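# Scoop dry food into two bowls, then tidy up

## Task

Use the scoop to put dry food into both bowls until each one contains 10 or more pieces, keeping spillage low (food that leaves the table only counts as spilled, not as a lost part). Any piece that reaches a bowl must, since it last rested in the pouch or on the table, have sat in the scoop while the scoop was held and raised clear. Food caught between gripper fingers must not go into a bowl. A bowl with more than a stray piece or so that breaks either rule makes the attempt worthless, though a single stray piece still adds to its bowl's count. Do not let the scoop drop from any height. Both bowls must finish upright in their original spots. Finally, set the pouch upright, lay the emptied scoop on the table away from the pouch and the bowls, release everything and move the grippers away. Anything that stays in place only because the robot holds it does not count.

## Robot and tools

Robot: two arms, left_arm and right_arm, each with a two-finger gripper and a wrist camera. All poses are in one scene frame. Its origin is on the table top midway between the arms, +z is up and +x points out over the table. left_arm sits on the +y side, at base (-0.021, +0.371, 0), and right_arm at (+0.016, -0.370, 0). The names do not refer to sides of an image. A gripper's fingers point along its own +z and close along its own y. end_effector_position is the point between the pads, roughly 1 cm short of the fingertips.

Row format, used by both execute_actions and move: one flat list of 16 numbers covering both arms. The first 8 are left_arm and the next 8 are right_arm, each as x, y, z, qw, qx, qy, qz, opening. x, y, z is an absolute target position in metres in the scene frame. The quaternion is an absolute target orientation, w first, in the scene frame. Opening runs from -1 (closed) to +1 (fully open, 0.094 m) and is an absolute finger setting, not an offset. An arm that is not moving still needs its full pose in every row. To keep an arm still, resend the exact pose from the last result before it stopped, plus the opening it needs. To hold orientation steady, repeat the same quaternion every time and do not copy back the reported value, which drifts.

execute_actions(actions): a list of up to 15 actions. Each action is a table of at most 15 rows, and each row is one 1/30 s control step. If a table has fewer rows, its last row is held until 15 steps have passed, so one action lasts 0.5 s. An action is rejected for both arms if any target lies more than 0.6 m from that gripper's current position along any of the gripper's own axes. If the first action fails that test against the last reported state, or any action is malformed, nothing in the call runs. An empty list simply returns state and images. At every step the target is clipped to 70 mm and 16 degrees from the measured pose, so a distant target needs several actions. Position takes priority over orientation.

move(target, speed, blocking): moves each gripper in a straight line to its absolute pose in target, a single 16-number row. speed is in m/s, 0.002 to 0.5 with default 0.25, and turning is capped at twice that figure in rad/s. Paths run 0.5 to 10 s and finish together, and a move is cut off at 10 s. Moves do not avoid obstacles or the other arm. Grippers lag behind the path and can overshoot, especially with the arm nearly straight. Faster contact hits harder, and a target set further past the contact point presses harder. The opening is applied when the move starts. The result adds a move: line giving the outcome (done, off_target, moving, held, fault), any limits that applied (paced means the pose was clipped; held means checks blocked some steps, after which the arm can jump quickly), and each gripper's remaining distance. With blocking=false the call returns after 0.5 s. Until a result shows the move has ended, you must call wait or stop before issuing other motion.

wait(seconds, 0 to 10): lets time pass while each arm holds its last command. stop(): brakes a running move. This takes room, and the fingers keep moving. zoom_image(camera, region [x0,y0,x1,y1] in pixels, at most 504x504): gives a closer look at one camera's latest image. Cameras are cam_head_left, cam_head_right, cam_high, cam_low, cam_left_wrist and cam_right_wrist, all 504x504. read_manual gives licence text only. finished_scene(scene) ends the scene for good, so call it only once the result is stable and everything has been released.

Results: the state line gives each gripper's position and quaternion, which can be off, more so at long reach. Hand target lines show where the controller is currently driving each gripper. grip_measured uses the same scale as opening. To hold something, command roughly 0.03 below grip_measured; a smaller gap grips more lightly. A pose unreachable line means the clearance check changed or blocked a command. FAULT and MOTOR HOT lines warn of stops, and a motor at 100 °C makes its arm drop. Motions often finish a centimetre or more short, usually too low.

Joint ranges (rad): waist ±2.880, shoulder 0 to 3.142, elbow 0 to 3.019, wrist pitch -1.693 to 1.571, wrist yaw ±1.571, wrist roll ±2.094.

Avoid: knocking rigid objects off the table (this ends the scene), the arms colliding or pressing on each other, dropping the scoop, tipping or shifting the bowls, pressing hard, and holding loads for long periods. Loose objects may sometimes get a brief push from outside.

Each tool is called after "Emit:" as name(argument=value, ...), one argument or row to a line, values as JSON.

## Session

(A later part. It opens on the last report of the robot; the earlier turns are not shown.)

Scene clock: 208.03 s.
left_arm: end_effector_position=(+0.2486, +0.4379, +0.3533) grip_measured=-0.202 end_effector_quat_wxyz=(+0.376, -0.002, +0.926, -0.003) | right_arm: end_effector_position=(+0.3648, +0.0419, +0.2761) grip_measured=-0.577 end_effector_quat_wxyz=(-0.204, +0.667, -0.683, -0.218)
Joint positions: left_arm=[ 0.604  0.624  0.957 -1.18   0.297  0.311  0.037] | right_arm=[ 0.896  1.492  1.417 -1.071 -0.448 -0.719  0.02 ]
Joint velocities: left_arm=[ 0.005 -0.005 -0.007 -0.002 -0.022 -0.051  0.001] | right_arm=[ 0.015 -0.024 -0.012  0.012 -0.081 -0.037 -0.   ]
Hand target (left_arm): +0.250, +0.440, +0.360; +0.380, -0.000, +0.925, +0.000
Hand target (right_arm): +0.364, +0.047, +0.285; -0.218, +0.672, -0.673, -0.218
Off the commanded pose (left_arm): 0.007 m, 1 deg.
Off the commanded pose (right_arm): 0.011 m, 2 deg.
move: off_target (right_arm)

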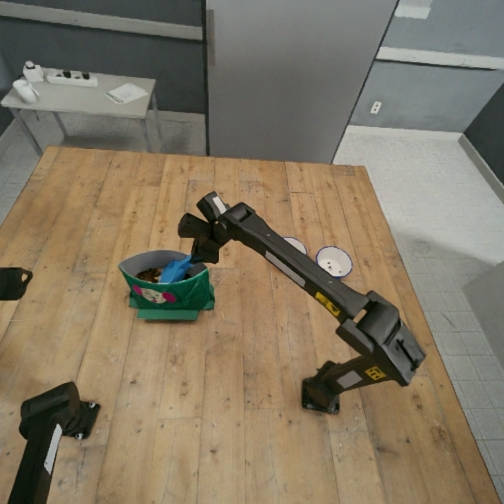

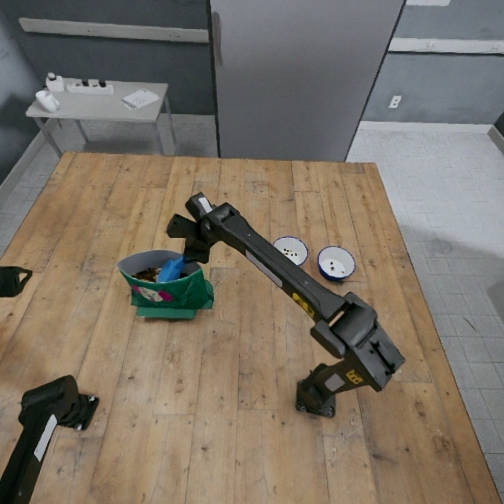

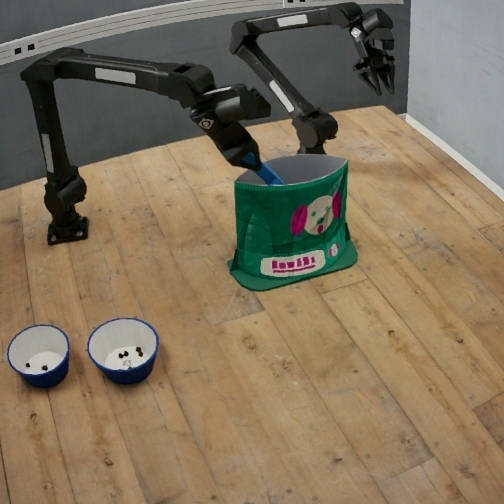

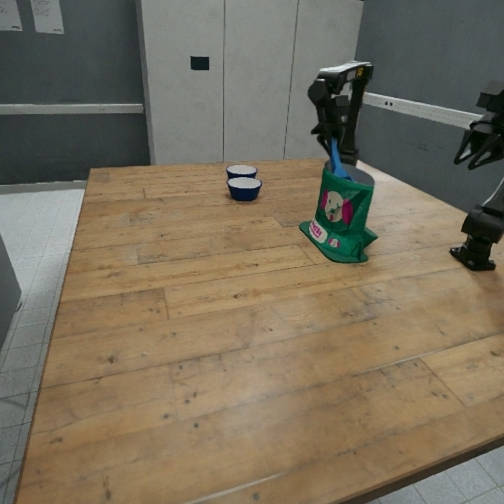

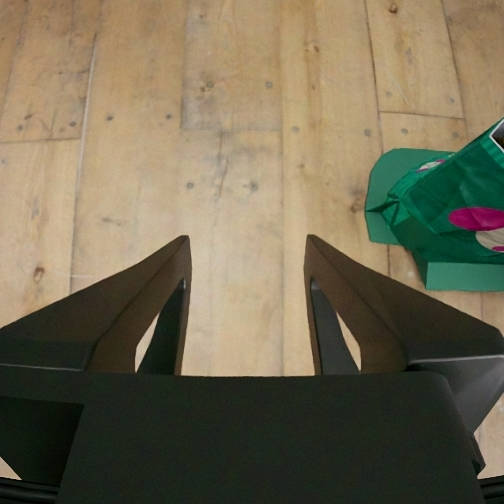

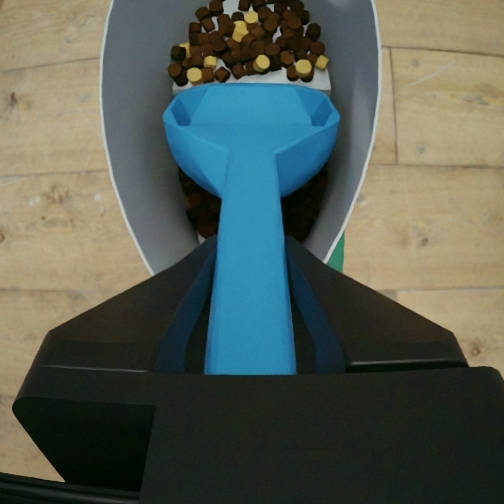

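Emit:
execute_actions(
  actions=[
    [[0.25,0.44,0.36,0.38,0,0.924,0,-0.2,0.364,0.054,0.283,0.235,-0.667,0.667,0.235,-0.68]],
    [[0.25,0.44,0.36,0.38,0,0.924,0,-0.2,0.364,0.062,0.276,0.25,-0.661,0.661,0.25,-0.68]],
    [[0.25,0.44,0.36,0.38,0,0.924,0,-0.2,0.364,0.07,0.268,0.265,-0.655,0.655,0.265,-0.68]],
  ],
)

Scene clock: 213.87 s.
left_arm: end_effector_position=(+0.2486, +0.4379, +0.3533) grip_measured=-0.202 end_effector_quat_wxyz=(+0.376, -0.002, +0.926, -0.003) | right_arm: end_effector_position=(+0.3658, +0.0648, +0.2650) grip_measured=-0.577 end_effector_quat_wxyz=(-0.261, +0.658, -0.657, -0.260)
Joint positions: left_arm=[ 0.604  0.624  0.957 -1.18   0.297  0.311  0.037] | right_arm=[ 0.903  1.481  1.321 -0.846 -0.531 -0.677  0.02 ]
Joint velocities: left_arm=[-0.005 -0.005 -0.012 -0.012 -0.007  0.007 -0.001] | right_arm=[-0.005 -0.015 -0.007  0.012  0.037  0.022  0.   ]
Hand target (left_arm): +0.250, +0.440, +0.360; +0.380, -0.000, +0.925, +0.000
Hand target (right_arm): +0.364, +0.070, +0.268; -0.265, +0.655, -0.656, -0.265
Off the commanded pose (left_arm): 0.007 m, 1 deg.
Off the commanded pose (right_arm): 0.006 m, 1 deg.

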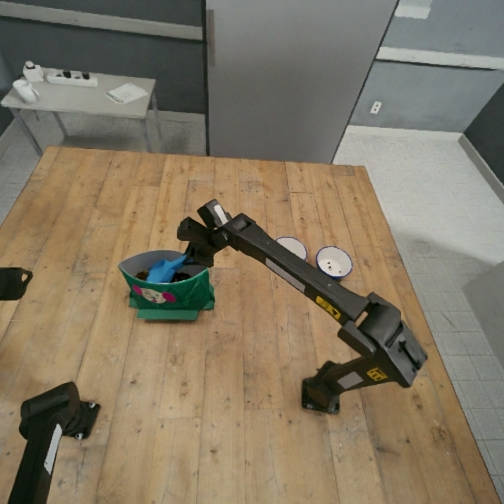

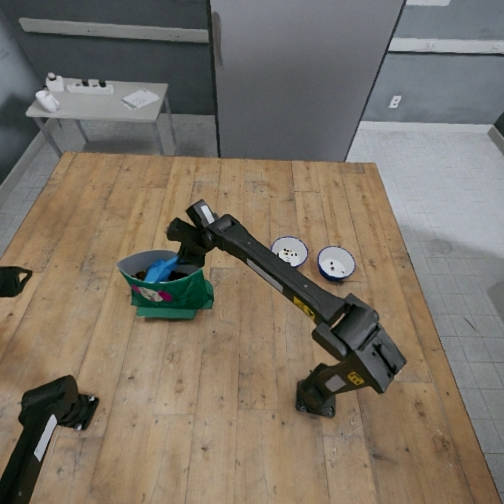

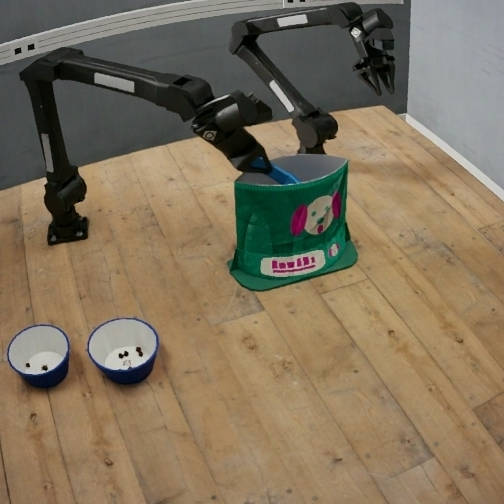

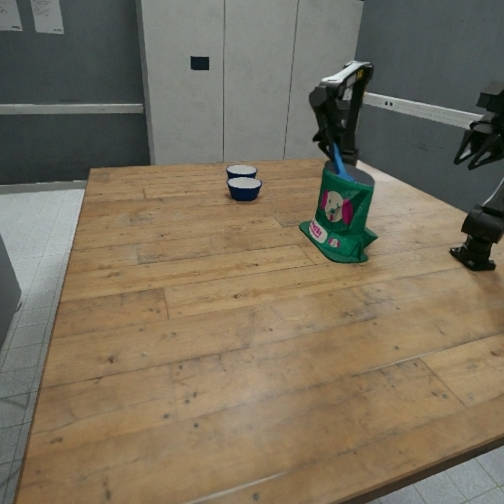

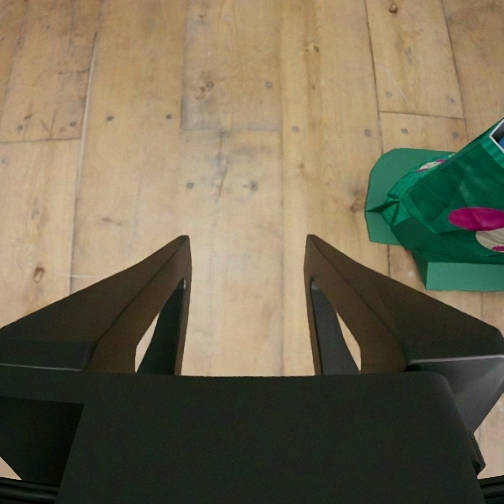

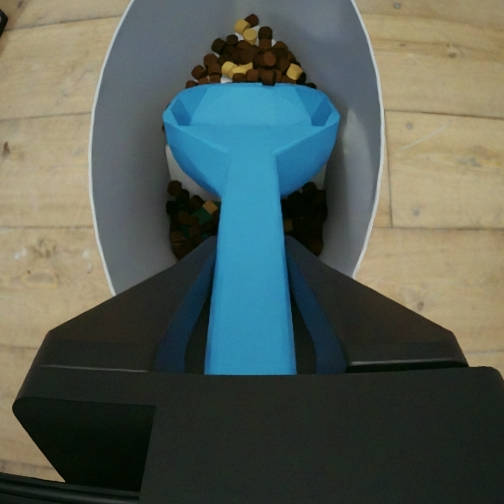

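Emit:
execute_actions(
  actions=[
    [[0.25,0.44,0.36,0.38,0,0.924,0,-0.2,0.362,0.10,0.33,0.2,-0.678,0.678,0.2,-0.68]],
    [[0.25,0.44,0.36,0.38,0,0.924,0,-0.2,0.362,0.135,0.345,0.123,-0.696,0.696,0.123,-0.68]],
    [[0.25,0.44,0.36,0.38,0,0.924,0,-0.2,0.362,0.135,0.315,0.123,-0.696,0.696,0.123,-0.68]],
    [[0.25,0.44,0.36,0.38,0,0.924,0,-0.2,0.362,0.135,0.295,0.123,-0.696,0.696,0.123,-0.68]],
    [[0.25,0.44,0.36,0.38,0,0.924,0,-0.2,0.362,0.11,0.295,0.123,-0.696,0.696,0.123,-0.68]],
    [[0.25,0.44,0.36,0.38,0,0.924,0,-0.2,0.362,0.085,0.295,0.123,-0.696,0.696,0.123,-0.68]],
    [[0.25,0.44,0.36,0.38,0,0.924,0,-0.2,0.362,0.06,0.31,0.1,-0.7,0.7,0.1,-0.68]],
    [[0.25,0.44,0.36,0.38,0,0.924,0,-0.2,0.362,0.042,0.30,0.065,-0.704,0.704,0.065,-0.68]],
    [[0.25,0.44,0.36,0.38,0,0.924,0,-0.2,0.362,0.042,0.275,0.065,-0.704,0.704,0.065,-0.68]],
  ],
)

Scene clock: 228.70 s.
left_arm: end_effector_position=(+0.2486, +0.4379, +0.3533) grip_measured=-0.202 end_effector_quat_wxyz=(+0.376, -0.002, +0.926, -0.003) | right_arm: end_effector_position=(+0.3567, +0.0404, +0.2763) grip_measured=-0.577 end_effector_quat_wxyz=(-0.060, +0.700, -0.708, -0.067)
Joint positions: left_arm=[ 0.604  0.624  0.957 -1.18   0.297  0.311  0.037] | right_arm=[ 1.003  1.652  1.695 -1.485 -0.127 -0.713  0.02 ]
Joint velocities: left_arm=[-0.015 -0.005  0.002  0.002 -0.051 -0.081  0.   ] | right_arm=[-0.005 -0.015  0.007 -0.007  0.095 -0.066  0.001]
Hand target (left_arm): +0.250, +0.440, +0.360; +0.380, -0.000, +0.925, +0.000
Hand target (right_arm): +0.362, +0.042, +0.275; -0.065, +0.704, -0.704, -0.065
Off the commanded pose (left_arm): 0.007 m, 1 deg.
Off the commanded pose (right_arm): 0.006 m, 1 deg.

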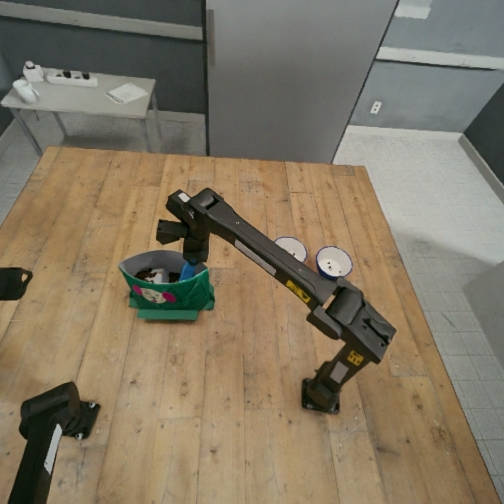

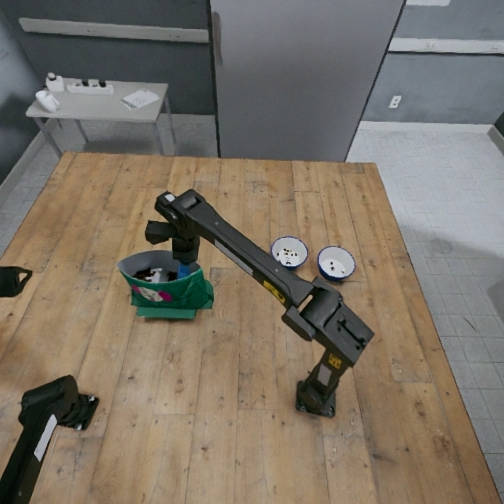

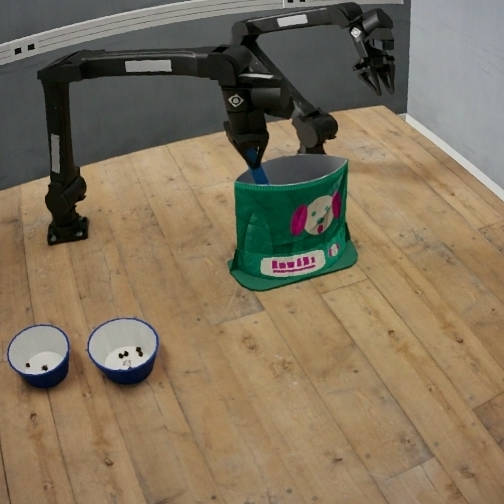

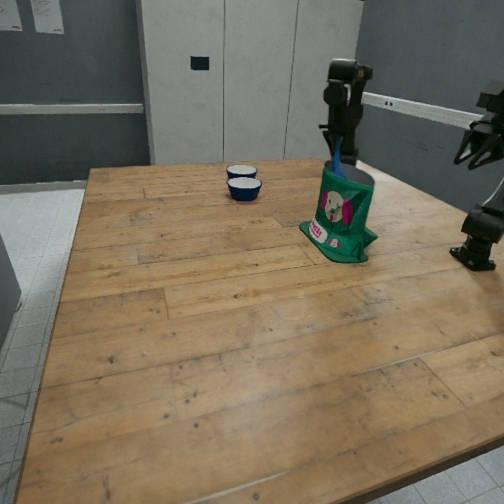

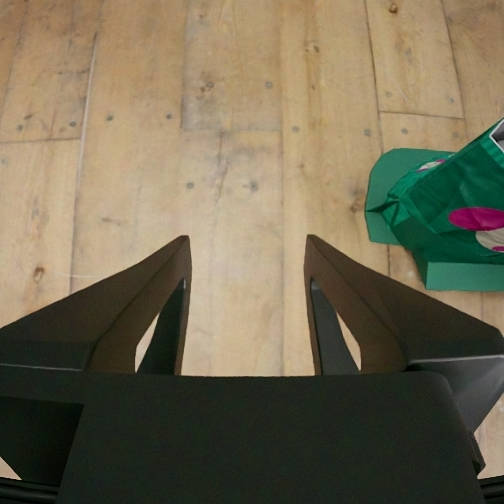

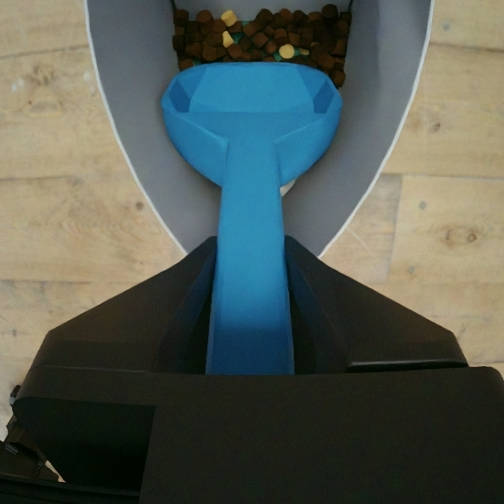

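Scoop now 8° up; repeat first dig.

Emit:
execute_actions(
  actions=[
    [[0.25,0.44,0.36,0.38,0,0.924,0,-0.2,0.367,0.047,0.275,0.035,-0.706,0.706,0.035,-0.68]],
    [[0.25,0.44,0.36,0.38,0,0.924,0,-0.2,0.367,0.05,0.255,0.04,-0.706,0.706,0.04,-0.68]],
    [[0.25,0.44,0.36,0.38,0,0.924,0,-0.2,0.367,0.055,0.245,0.065,-0.704,0.704,0.065,-0.68]],
    [[0.25,0.44,0.36,0.38,0,0.924,0,-0.2,0.367,0.058,0.24,0.09,-0.701,0.701,0.09,-0.68]],
    [[0.25,0.44,0.36,0.38,0,0.924,0,-0.2,0.367,0.05,0.235,0.13,-0.695,0.695,0.13,-0.68]],
    [[0.25,0.44,0.36,0.38,0,0.924,0,-0.2,0.367,0.045,0.235,0.17,-0.686,0.686,0.17,-0.68]],
  ],
)

Scene clock: 239.23 s.
left_arm: end_effector_position=(+0.2486, +0.4379, +0.3533) grip_measured=-0.202 end_effector_quat_wxyz=(+0.376, -0.002, +0.926, -0.003) | right_arm: end_effector_position=(+0.3647, +0.0388, +0.2378) grip_measured=-0.577 end_effector_quat_wxyz=(-0.163, +0.679, -0.695, -0.167)
Joint positions: left_arm=[ 0.604  0.624  0.957 -1.18   0.297  0.311  0.037] | right_arm=[ 0.925  1.539  1.407 -1.1   -0.336 -0.73   0.02 ]
Joint velocities: left_arm=[-0.015 -0.005 -0.017 -0.002  0.022 -0.007  0.001] | right_arm=[ 0.005  0.015  0.007  0.012  0.081  0.022 -0.001]
Hand target (left_arm): +0.250, +0.440, +0.360; +0.380, -0.000, +0.925, +0.000
Hand target (right_arm): +0.367, +0.045, +0.235; -0.170, +0.686, -0.687, -0.170
Off the commanded pose (left_arm): 0.007 m, 1 deg.
Off the commanded pose (right_arm): 0.007 m, 2 deg.

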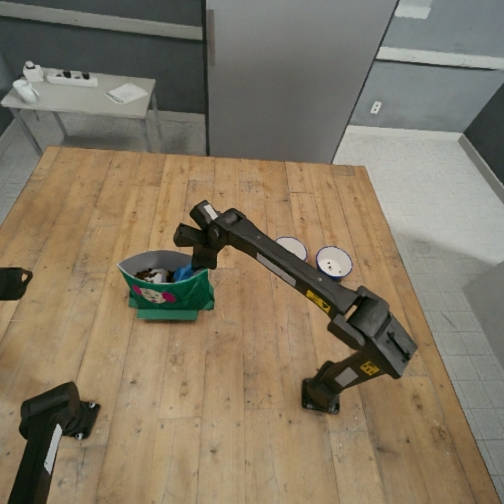

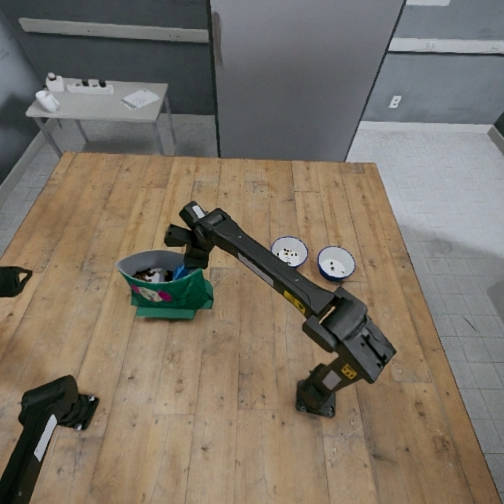

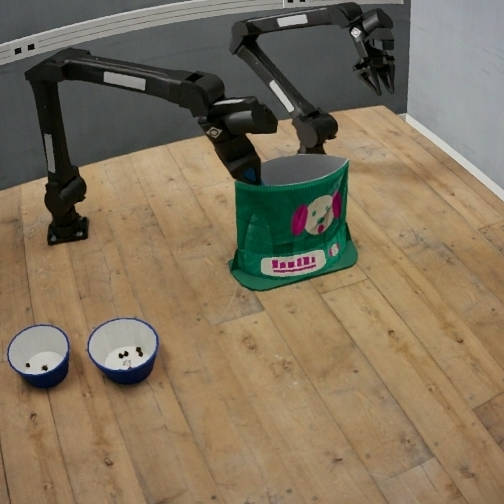

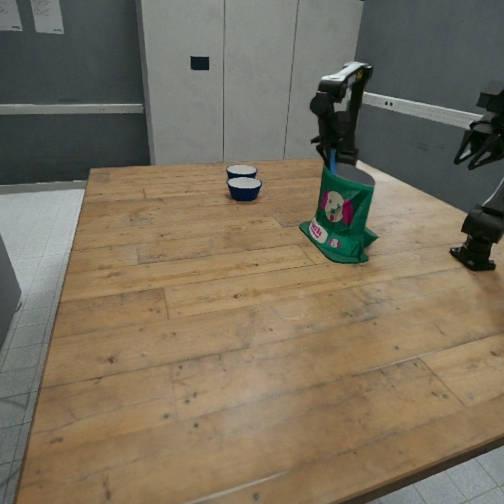

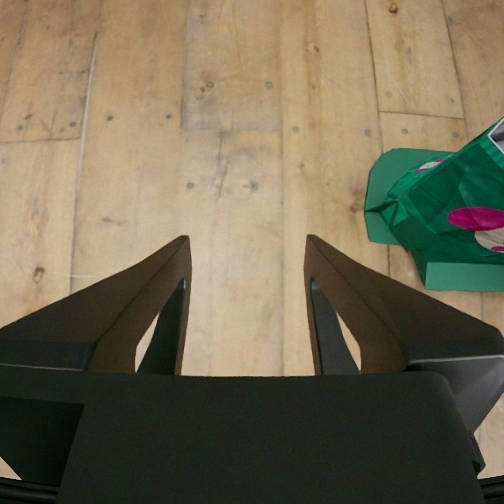

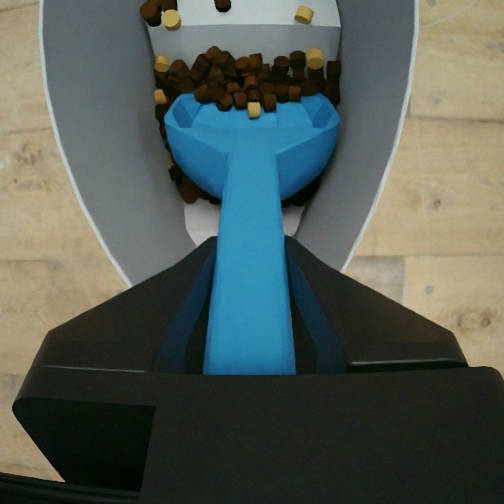

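Emit:
move(
  target=[0.25,0.44,0.36,0.38,0,0.924,0,-0.2,0.363,0.033,0.252,0.24,-0.665,0.665,0.24,-0.68],
  speed=0.08,
)

Emit:
move(
  target=[0.25,0.44,0.36,0.38,0,0.924,0,-0.2,0.363,0.025,0.28,0.33,-0.625,0.625,0.33,-0.68],
  speed=0.07,
)

Scene clock: 245.43 s.
left_arm: end_effector_position=(+0.2486, +0.4379, +0.3533) grip_measured=-0.202 end_effector_quat_wxyz=(+0.376, -0.002, +0.926, -0.003) | right_arm: end_effector_position=(+0.3596, +0.0267, +0.2438) grip_measured=-0.577 end_effector_quat_wxyz=(-0.222, +0.662, -0.677, -0.234)
Joint positions: left_arm=[ 0.604  0.624  0.957 -1.18   0.297  0.311  0.037] | right_arm=[ 0.868  1.451  1.272 -0.937 -0.491 -0.73   0.02 ]
Joint velocities: left_arm=[-0.005 -0.015  0.007 -0.002 -0.037  0.022 -0.   ] | right_arm=[-0.015 -0.005  0.007 -0.017 -0.022  0.037 -0.   ]
Hand target (left_arm): +0.250, +0.440, +0.360; +0.380, -0.000, +0.925, +0.000
Hand target (right_arm): +0.363, +0.033, +0.252; -0.240, +0.665, -0.666, -0.239
Off the commanded pose (left_arm): 0.007 m, 1 deg.
Off the commanded pose (right_arm): 0.011 m, 3 deg.
move: off_target (right_arm)

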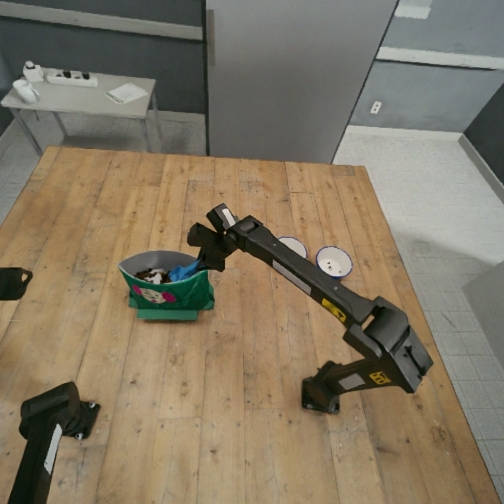

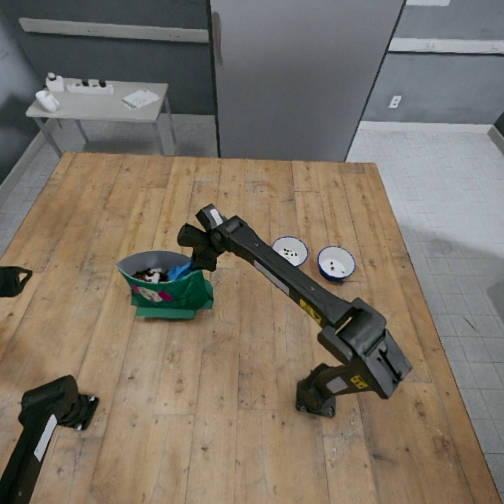

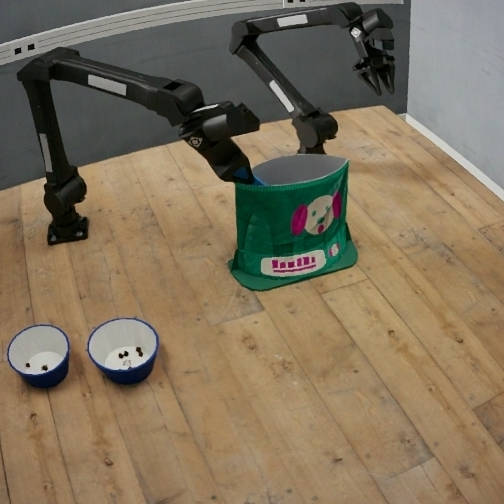

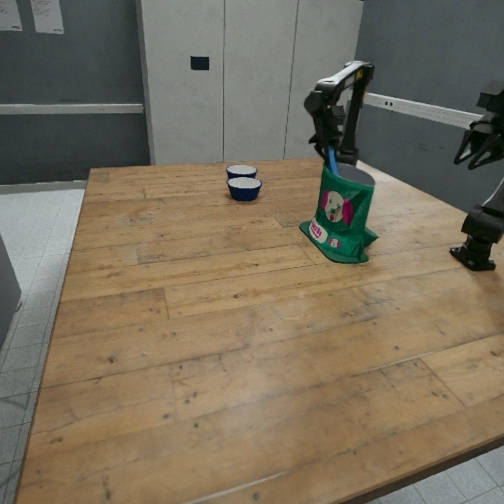

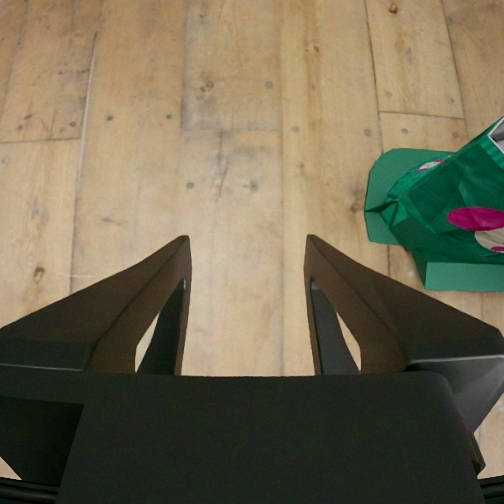

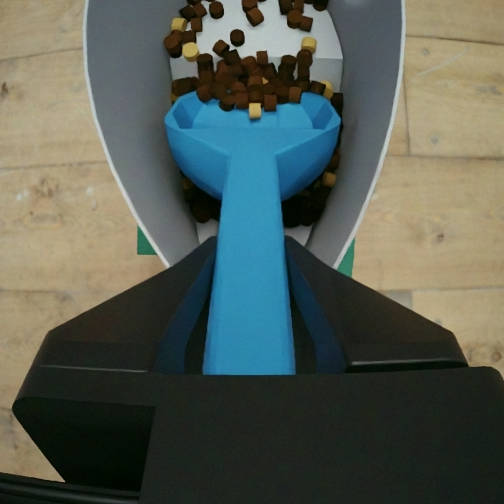

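Scene clock: 247.97 s.
left_arm: end_effector_position=(+0.2486, +0.4379, +0.3533) grip_measured=-0.202 end_effector_quat_wxyz=(+0.376, -0.002, +0.926, -0.003) | right_arm: end_effector_position=(+0.3598, +0.0270, +0.2715) grip_measured=-0.577 end_effector_quat_wxyz=(-0.321, +0.631, -0.626, -0.326)
Joint positions: left_arm=[ 0.604  0.624  0.957 -1.18   0.297  0.311  0.037] | right_arm=[ 0.806  1.367  1.139 -0.653 -0.718 -0.669  0.02 ]
Joint velocities: left_arm=[ 0.005 -0.005 -0.017  0.002  0.051  0.007  0.   ] | right_arm=[ 0.005 -0.024 -0.012 -0.017 -0.022  0.037  0.   ]
Hand target (left_arm): +0.250, +0.440, +0.360; +0.380, -0.000, +0.925, +0.000
Hand target (right_arm): +0.363, +0.025, +0.280; -0.331, +0.624, -0.626, -0.329
Off the commanded pose (left_arm): 0.007 m, 1 deg.
Off the commanded pose (right_arm): 0.009 m, 1 deg.
move: done

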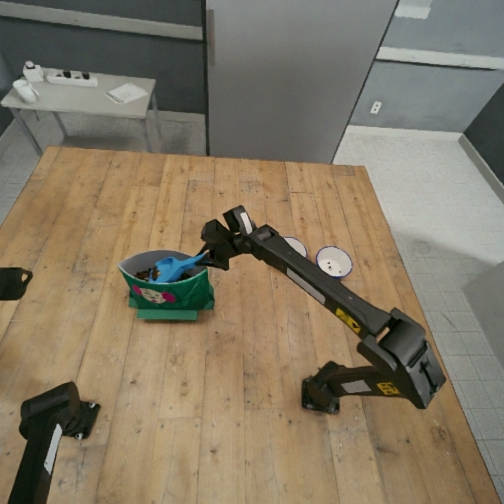

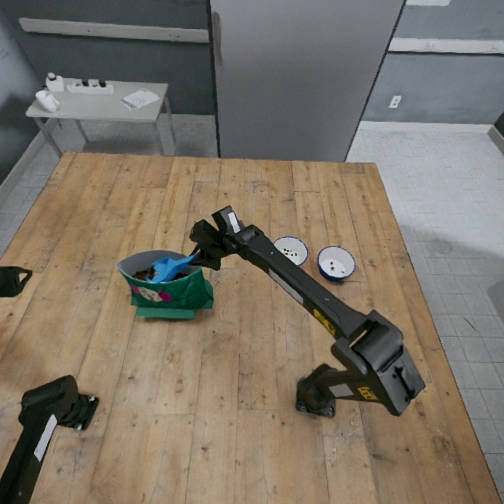

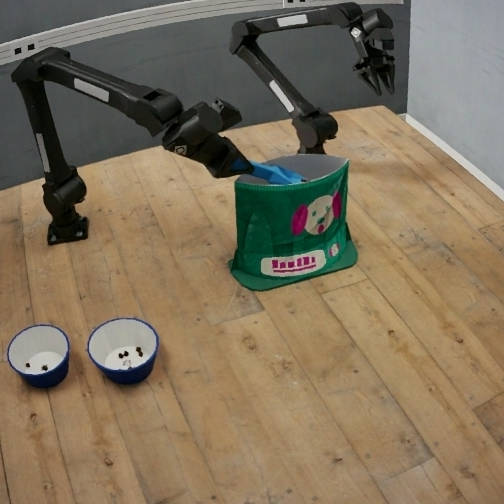

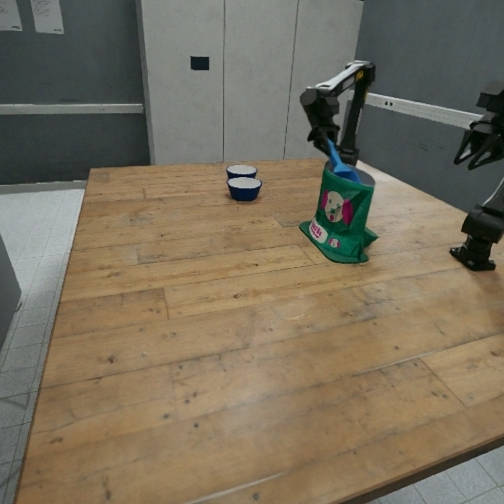

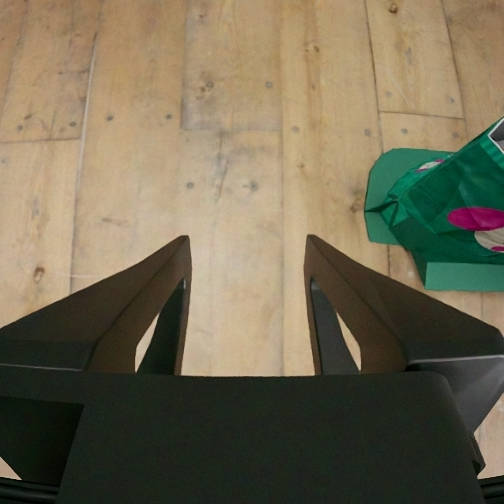

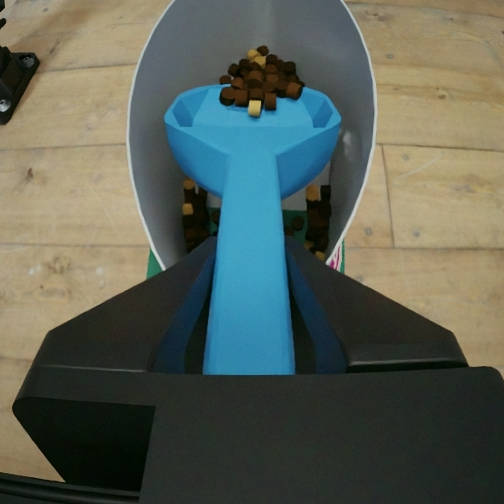

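Emit:
execute_actions(
  actions=[],
)

Emit:
move(
  target=[0.25,0.44,0.36,0.38,0,0.924,0,-0.2,0.345,0.005,0.36,0.55,-0.45,0.535,0.46,-0.68],
  speed=0.15,
)

Scene clock: 266.30 s.
left_arm: end_effector_position=(+0.2486, +0.4379, +0.3533) grip_measured=-0.202 end_effector_quat_wxyz=(+0.376, -0.002, +0.926, -0.003) | right_arm: end_effector_position=(+0.3598, +0.0271, +0.2715) grip_measured=-0.577 end_effector_quat_wxyz=(-0.321, +0.630, -0.627, -0.327)
Joint positions: left_arm=[ 0.604  0.624  0.957 -1.18   0.297  0.311  0.037] | right_arm=[ 0.806  1.367  1.139 -0.653 -0.718 -0.667  0.02 ]
Joint velocities: left_arm=[-0.024  0.005  0.002 -0.012  0.007 -0.037 -0.001] | right_arm=[-0.015  0.005  0.002 -0.012  0.022 -0.037  0.   ]
Hand target (left_arm): +0.250, +0.440, +0.360; +0.380, -0.000, +0.925, +0.000
Hand target (right_arm): +0.363, +0.025, +0.280; -0.331, +0.624, -0.626, -0.329
Off the commanded pose (left_arm): 0.007 m, 1 deg.
Off the commanded pose (right_arm): 0.009 m, 1 deg.

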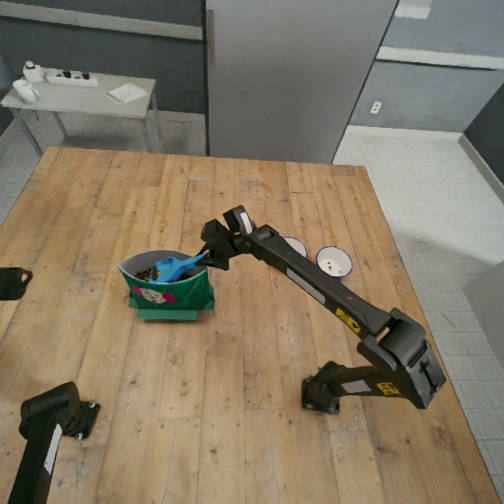

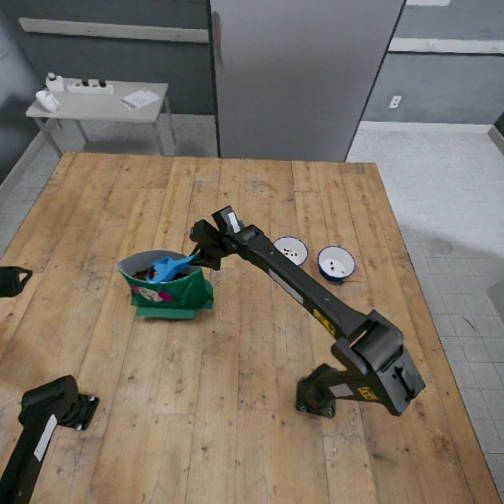

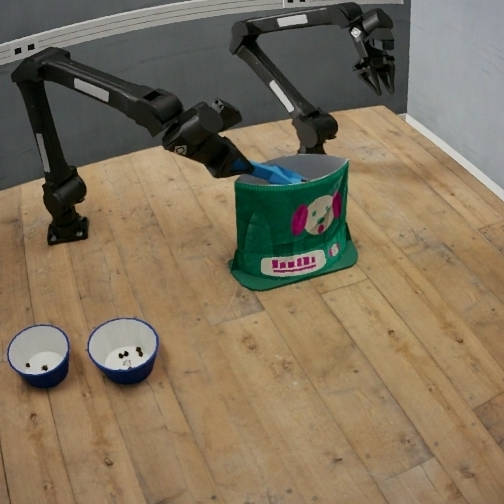

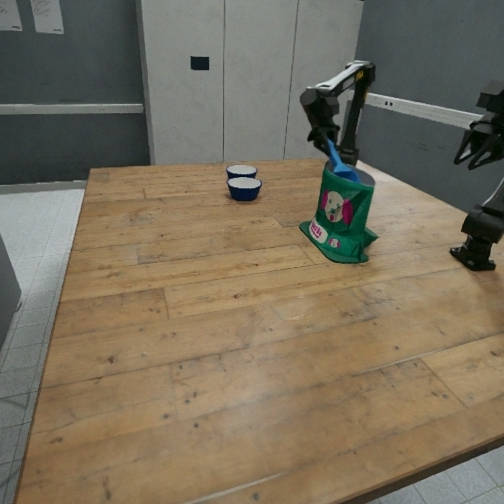

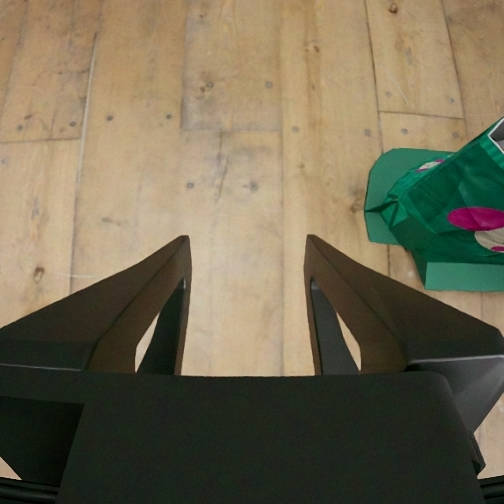

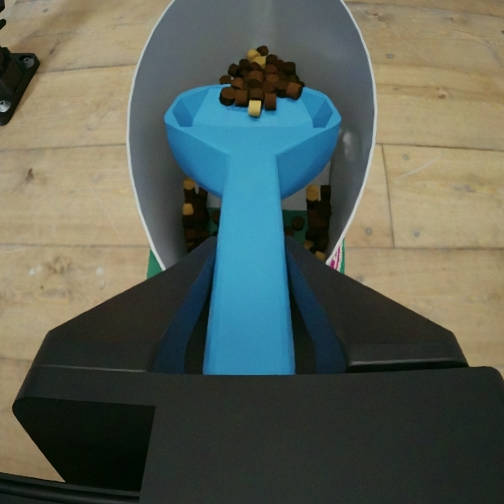

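Scene clock: 268.97 s.
left_arm: end_effector_position=(+0.2486, +0.4379, +0.3533) grip_measured=-0.202 end_effector_quat_wxyz=(+0.376, -0.002, +0.926, -0.003) | right_arm: end_effector_position=(+0.3440, +0.0074, +0.3520) grip_measured=-0.577 end_effector_quat_wxyz=(+0.543, -0.452, +0.541, +0.456)
Joint positions: left_arm=[ 0.604  0.624  0.957 -1.18   0.297  0.311  0.037] | right_arm=[ 0.776  1.182  0.76   0.43  -0.783  0.009  0.02 ]
Joint velocities: left_arm=[-0.015 -0.024 -0.002  0.002  0.007  0.022 -0.   ] | right_arm=[-0.024 -0.005 -0.007  0.032 -0.022  0.081  0.   ]
Hand target (left_arm): +0.250, +0.440, +0.360; +0.380, -0.000, +0.925, +0.000
Hand target (right_arm): +0.344, +0.005, +0.361; +0.551, -0.445, +0.536, +0.458
Off the commanded pose (left_arm): 0.007 m, 1 deg.
Off the commanded pose (right_arm): 0.008 m, 1 deg.
move: done

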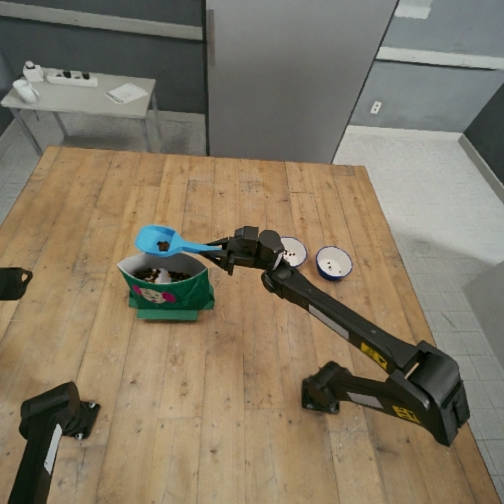

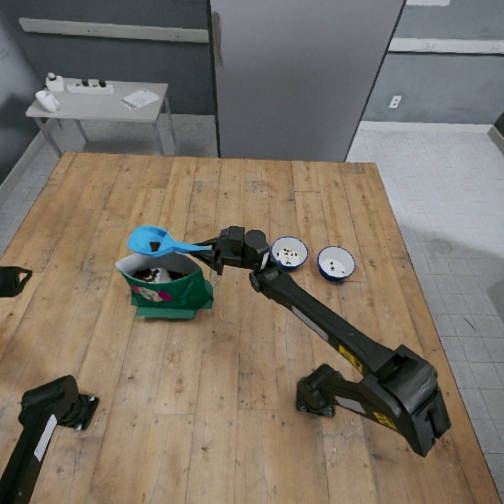

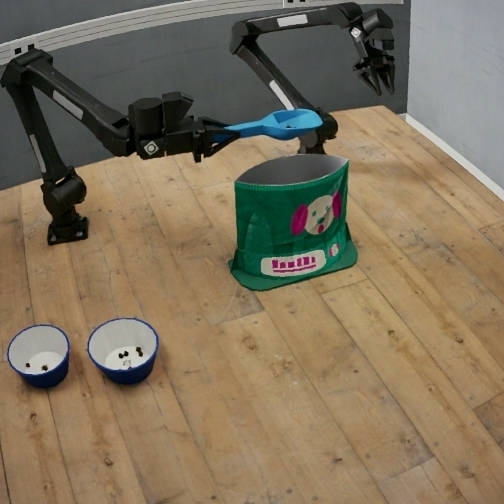

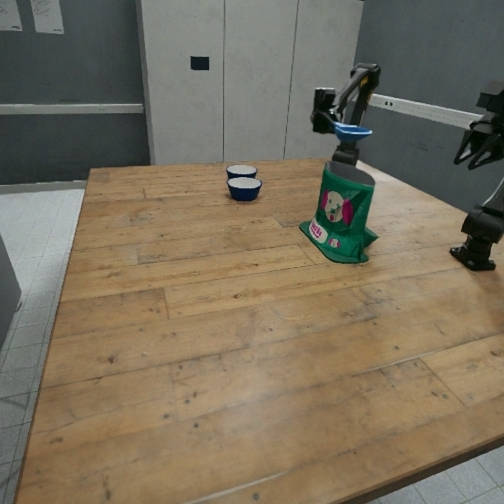

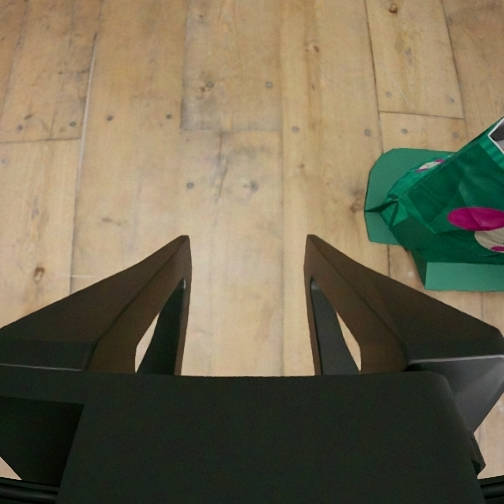

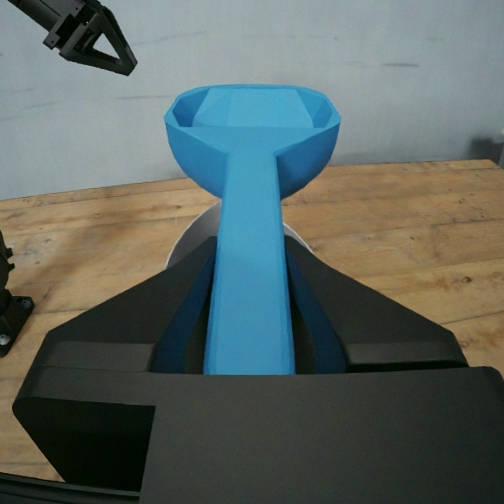

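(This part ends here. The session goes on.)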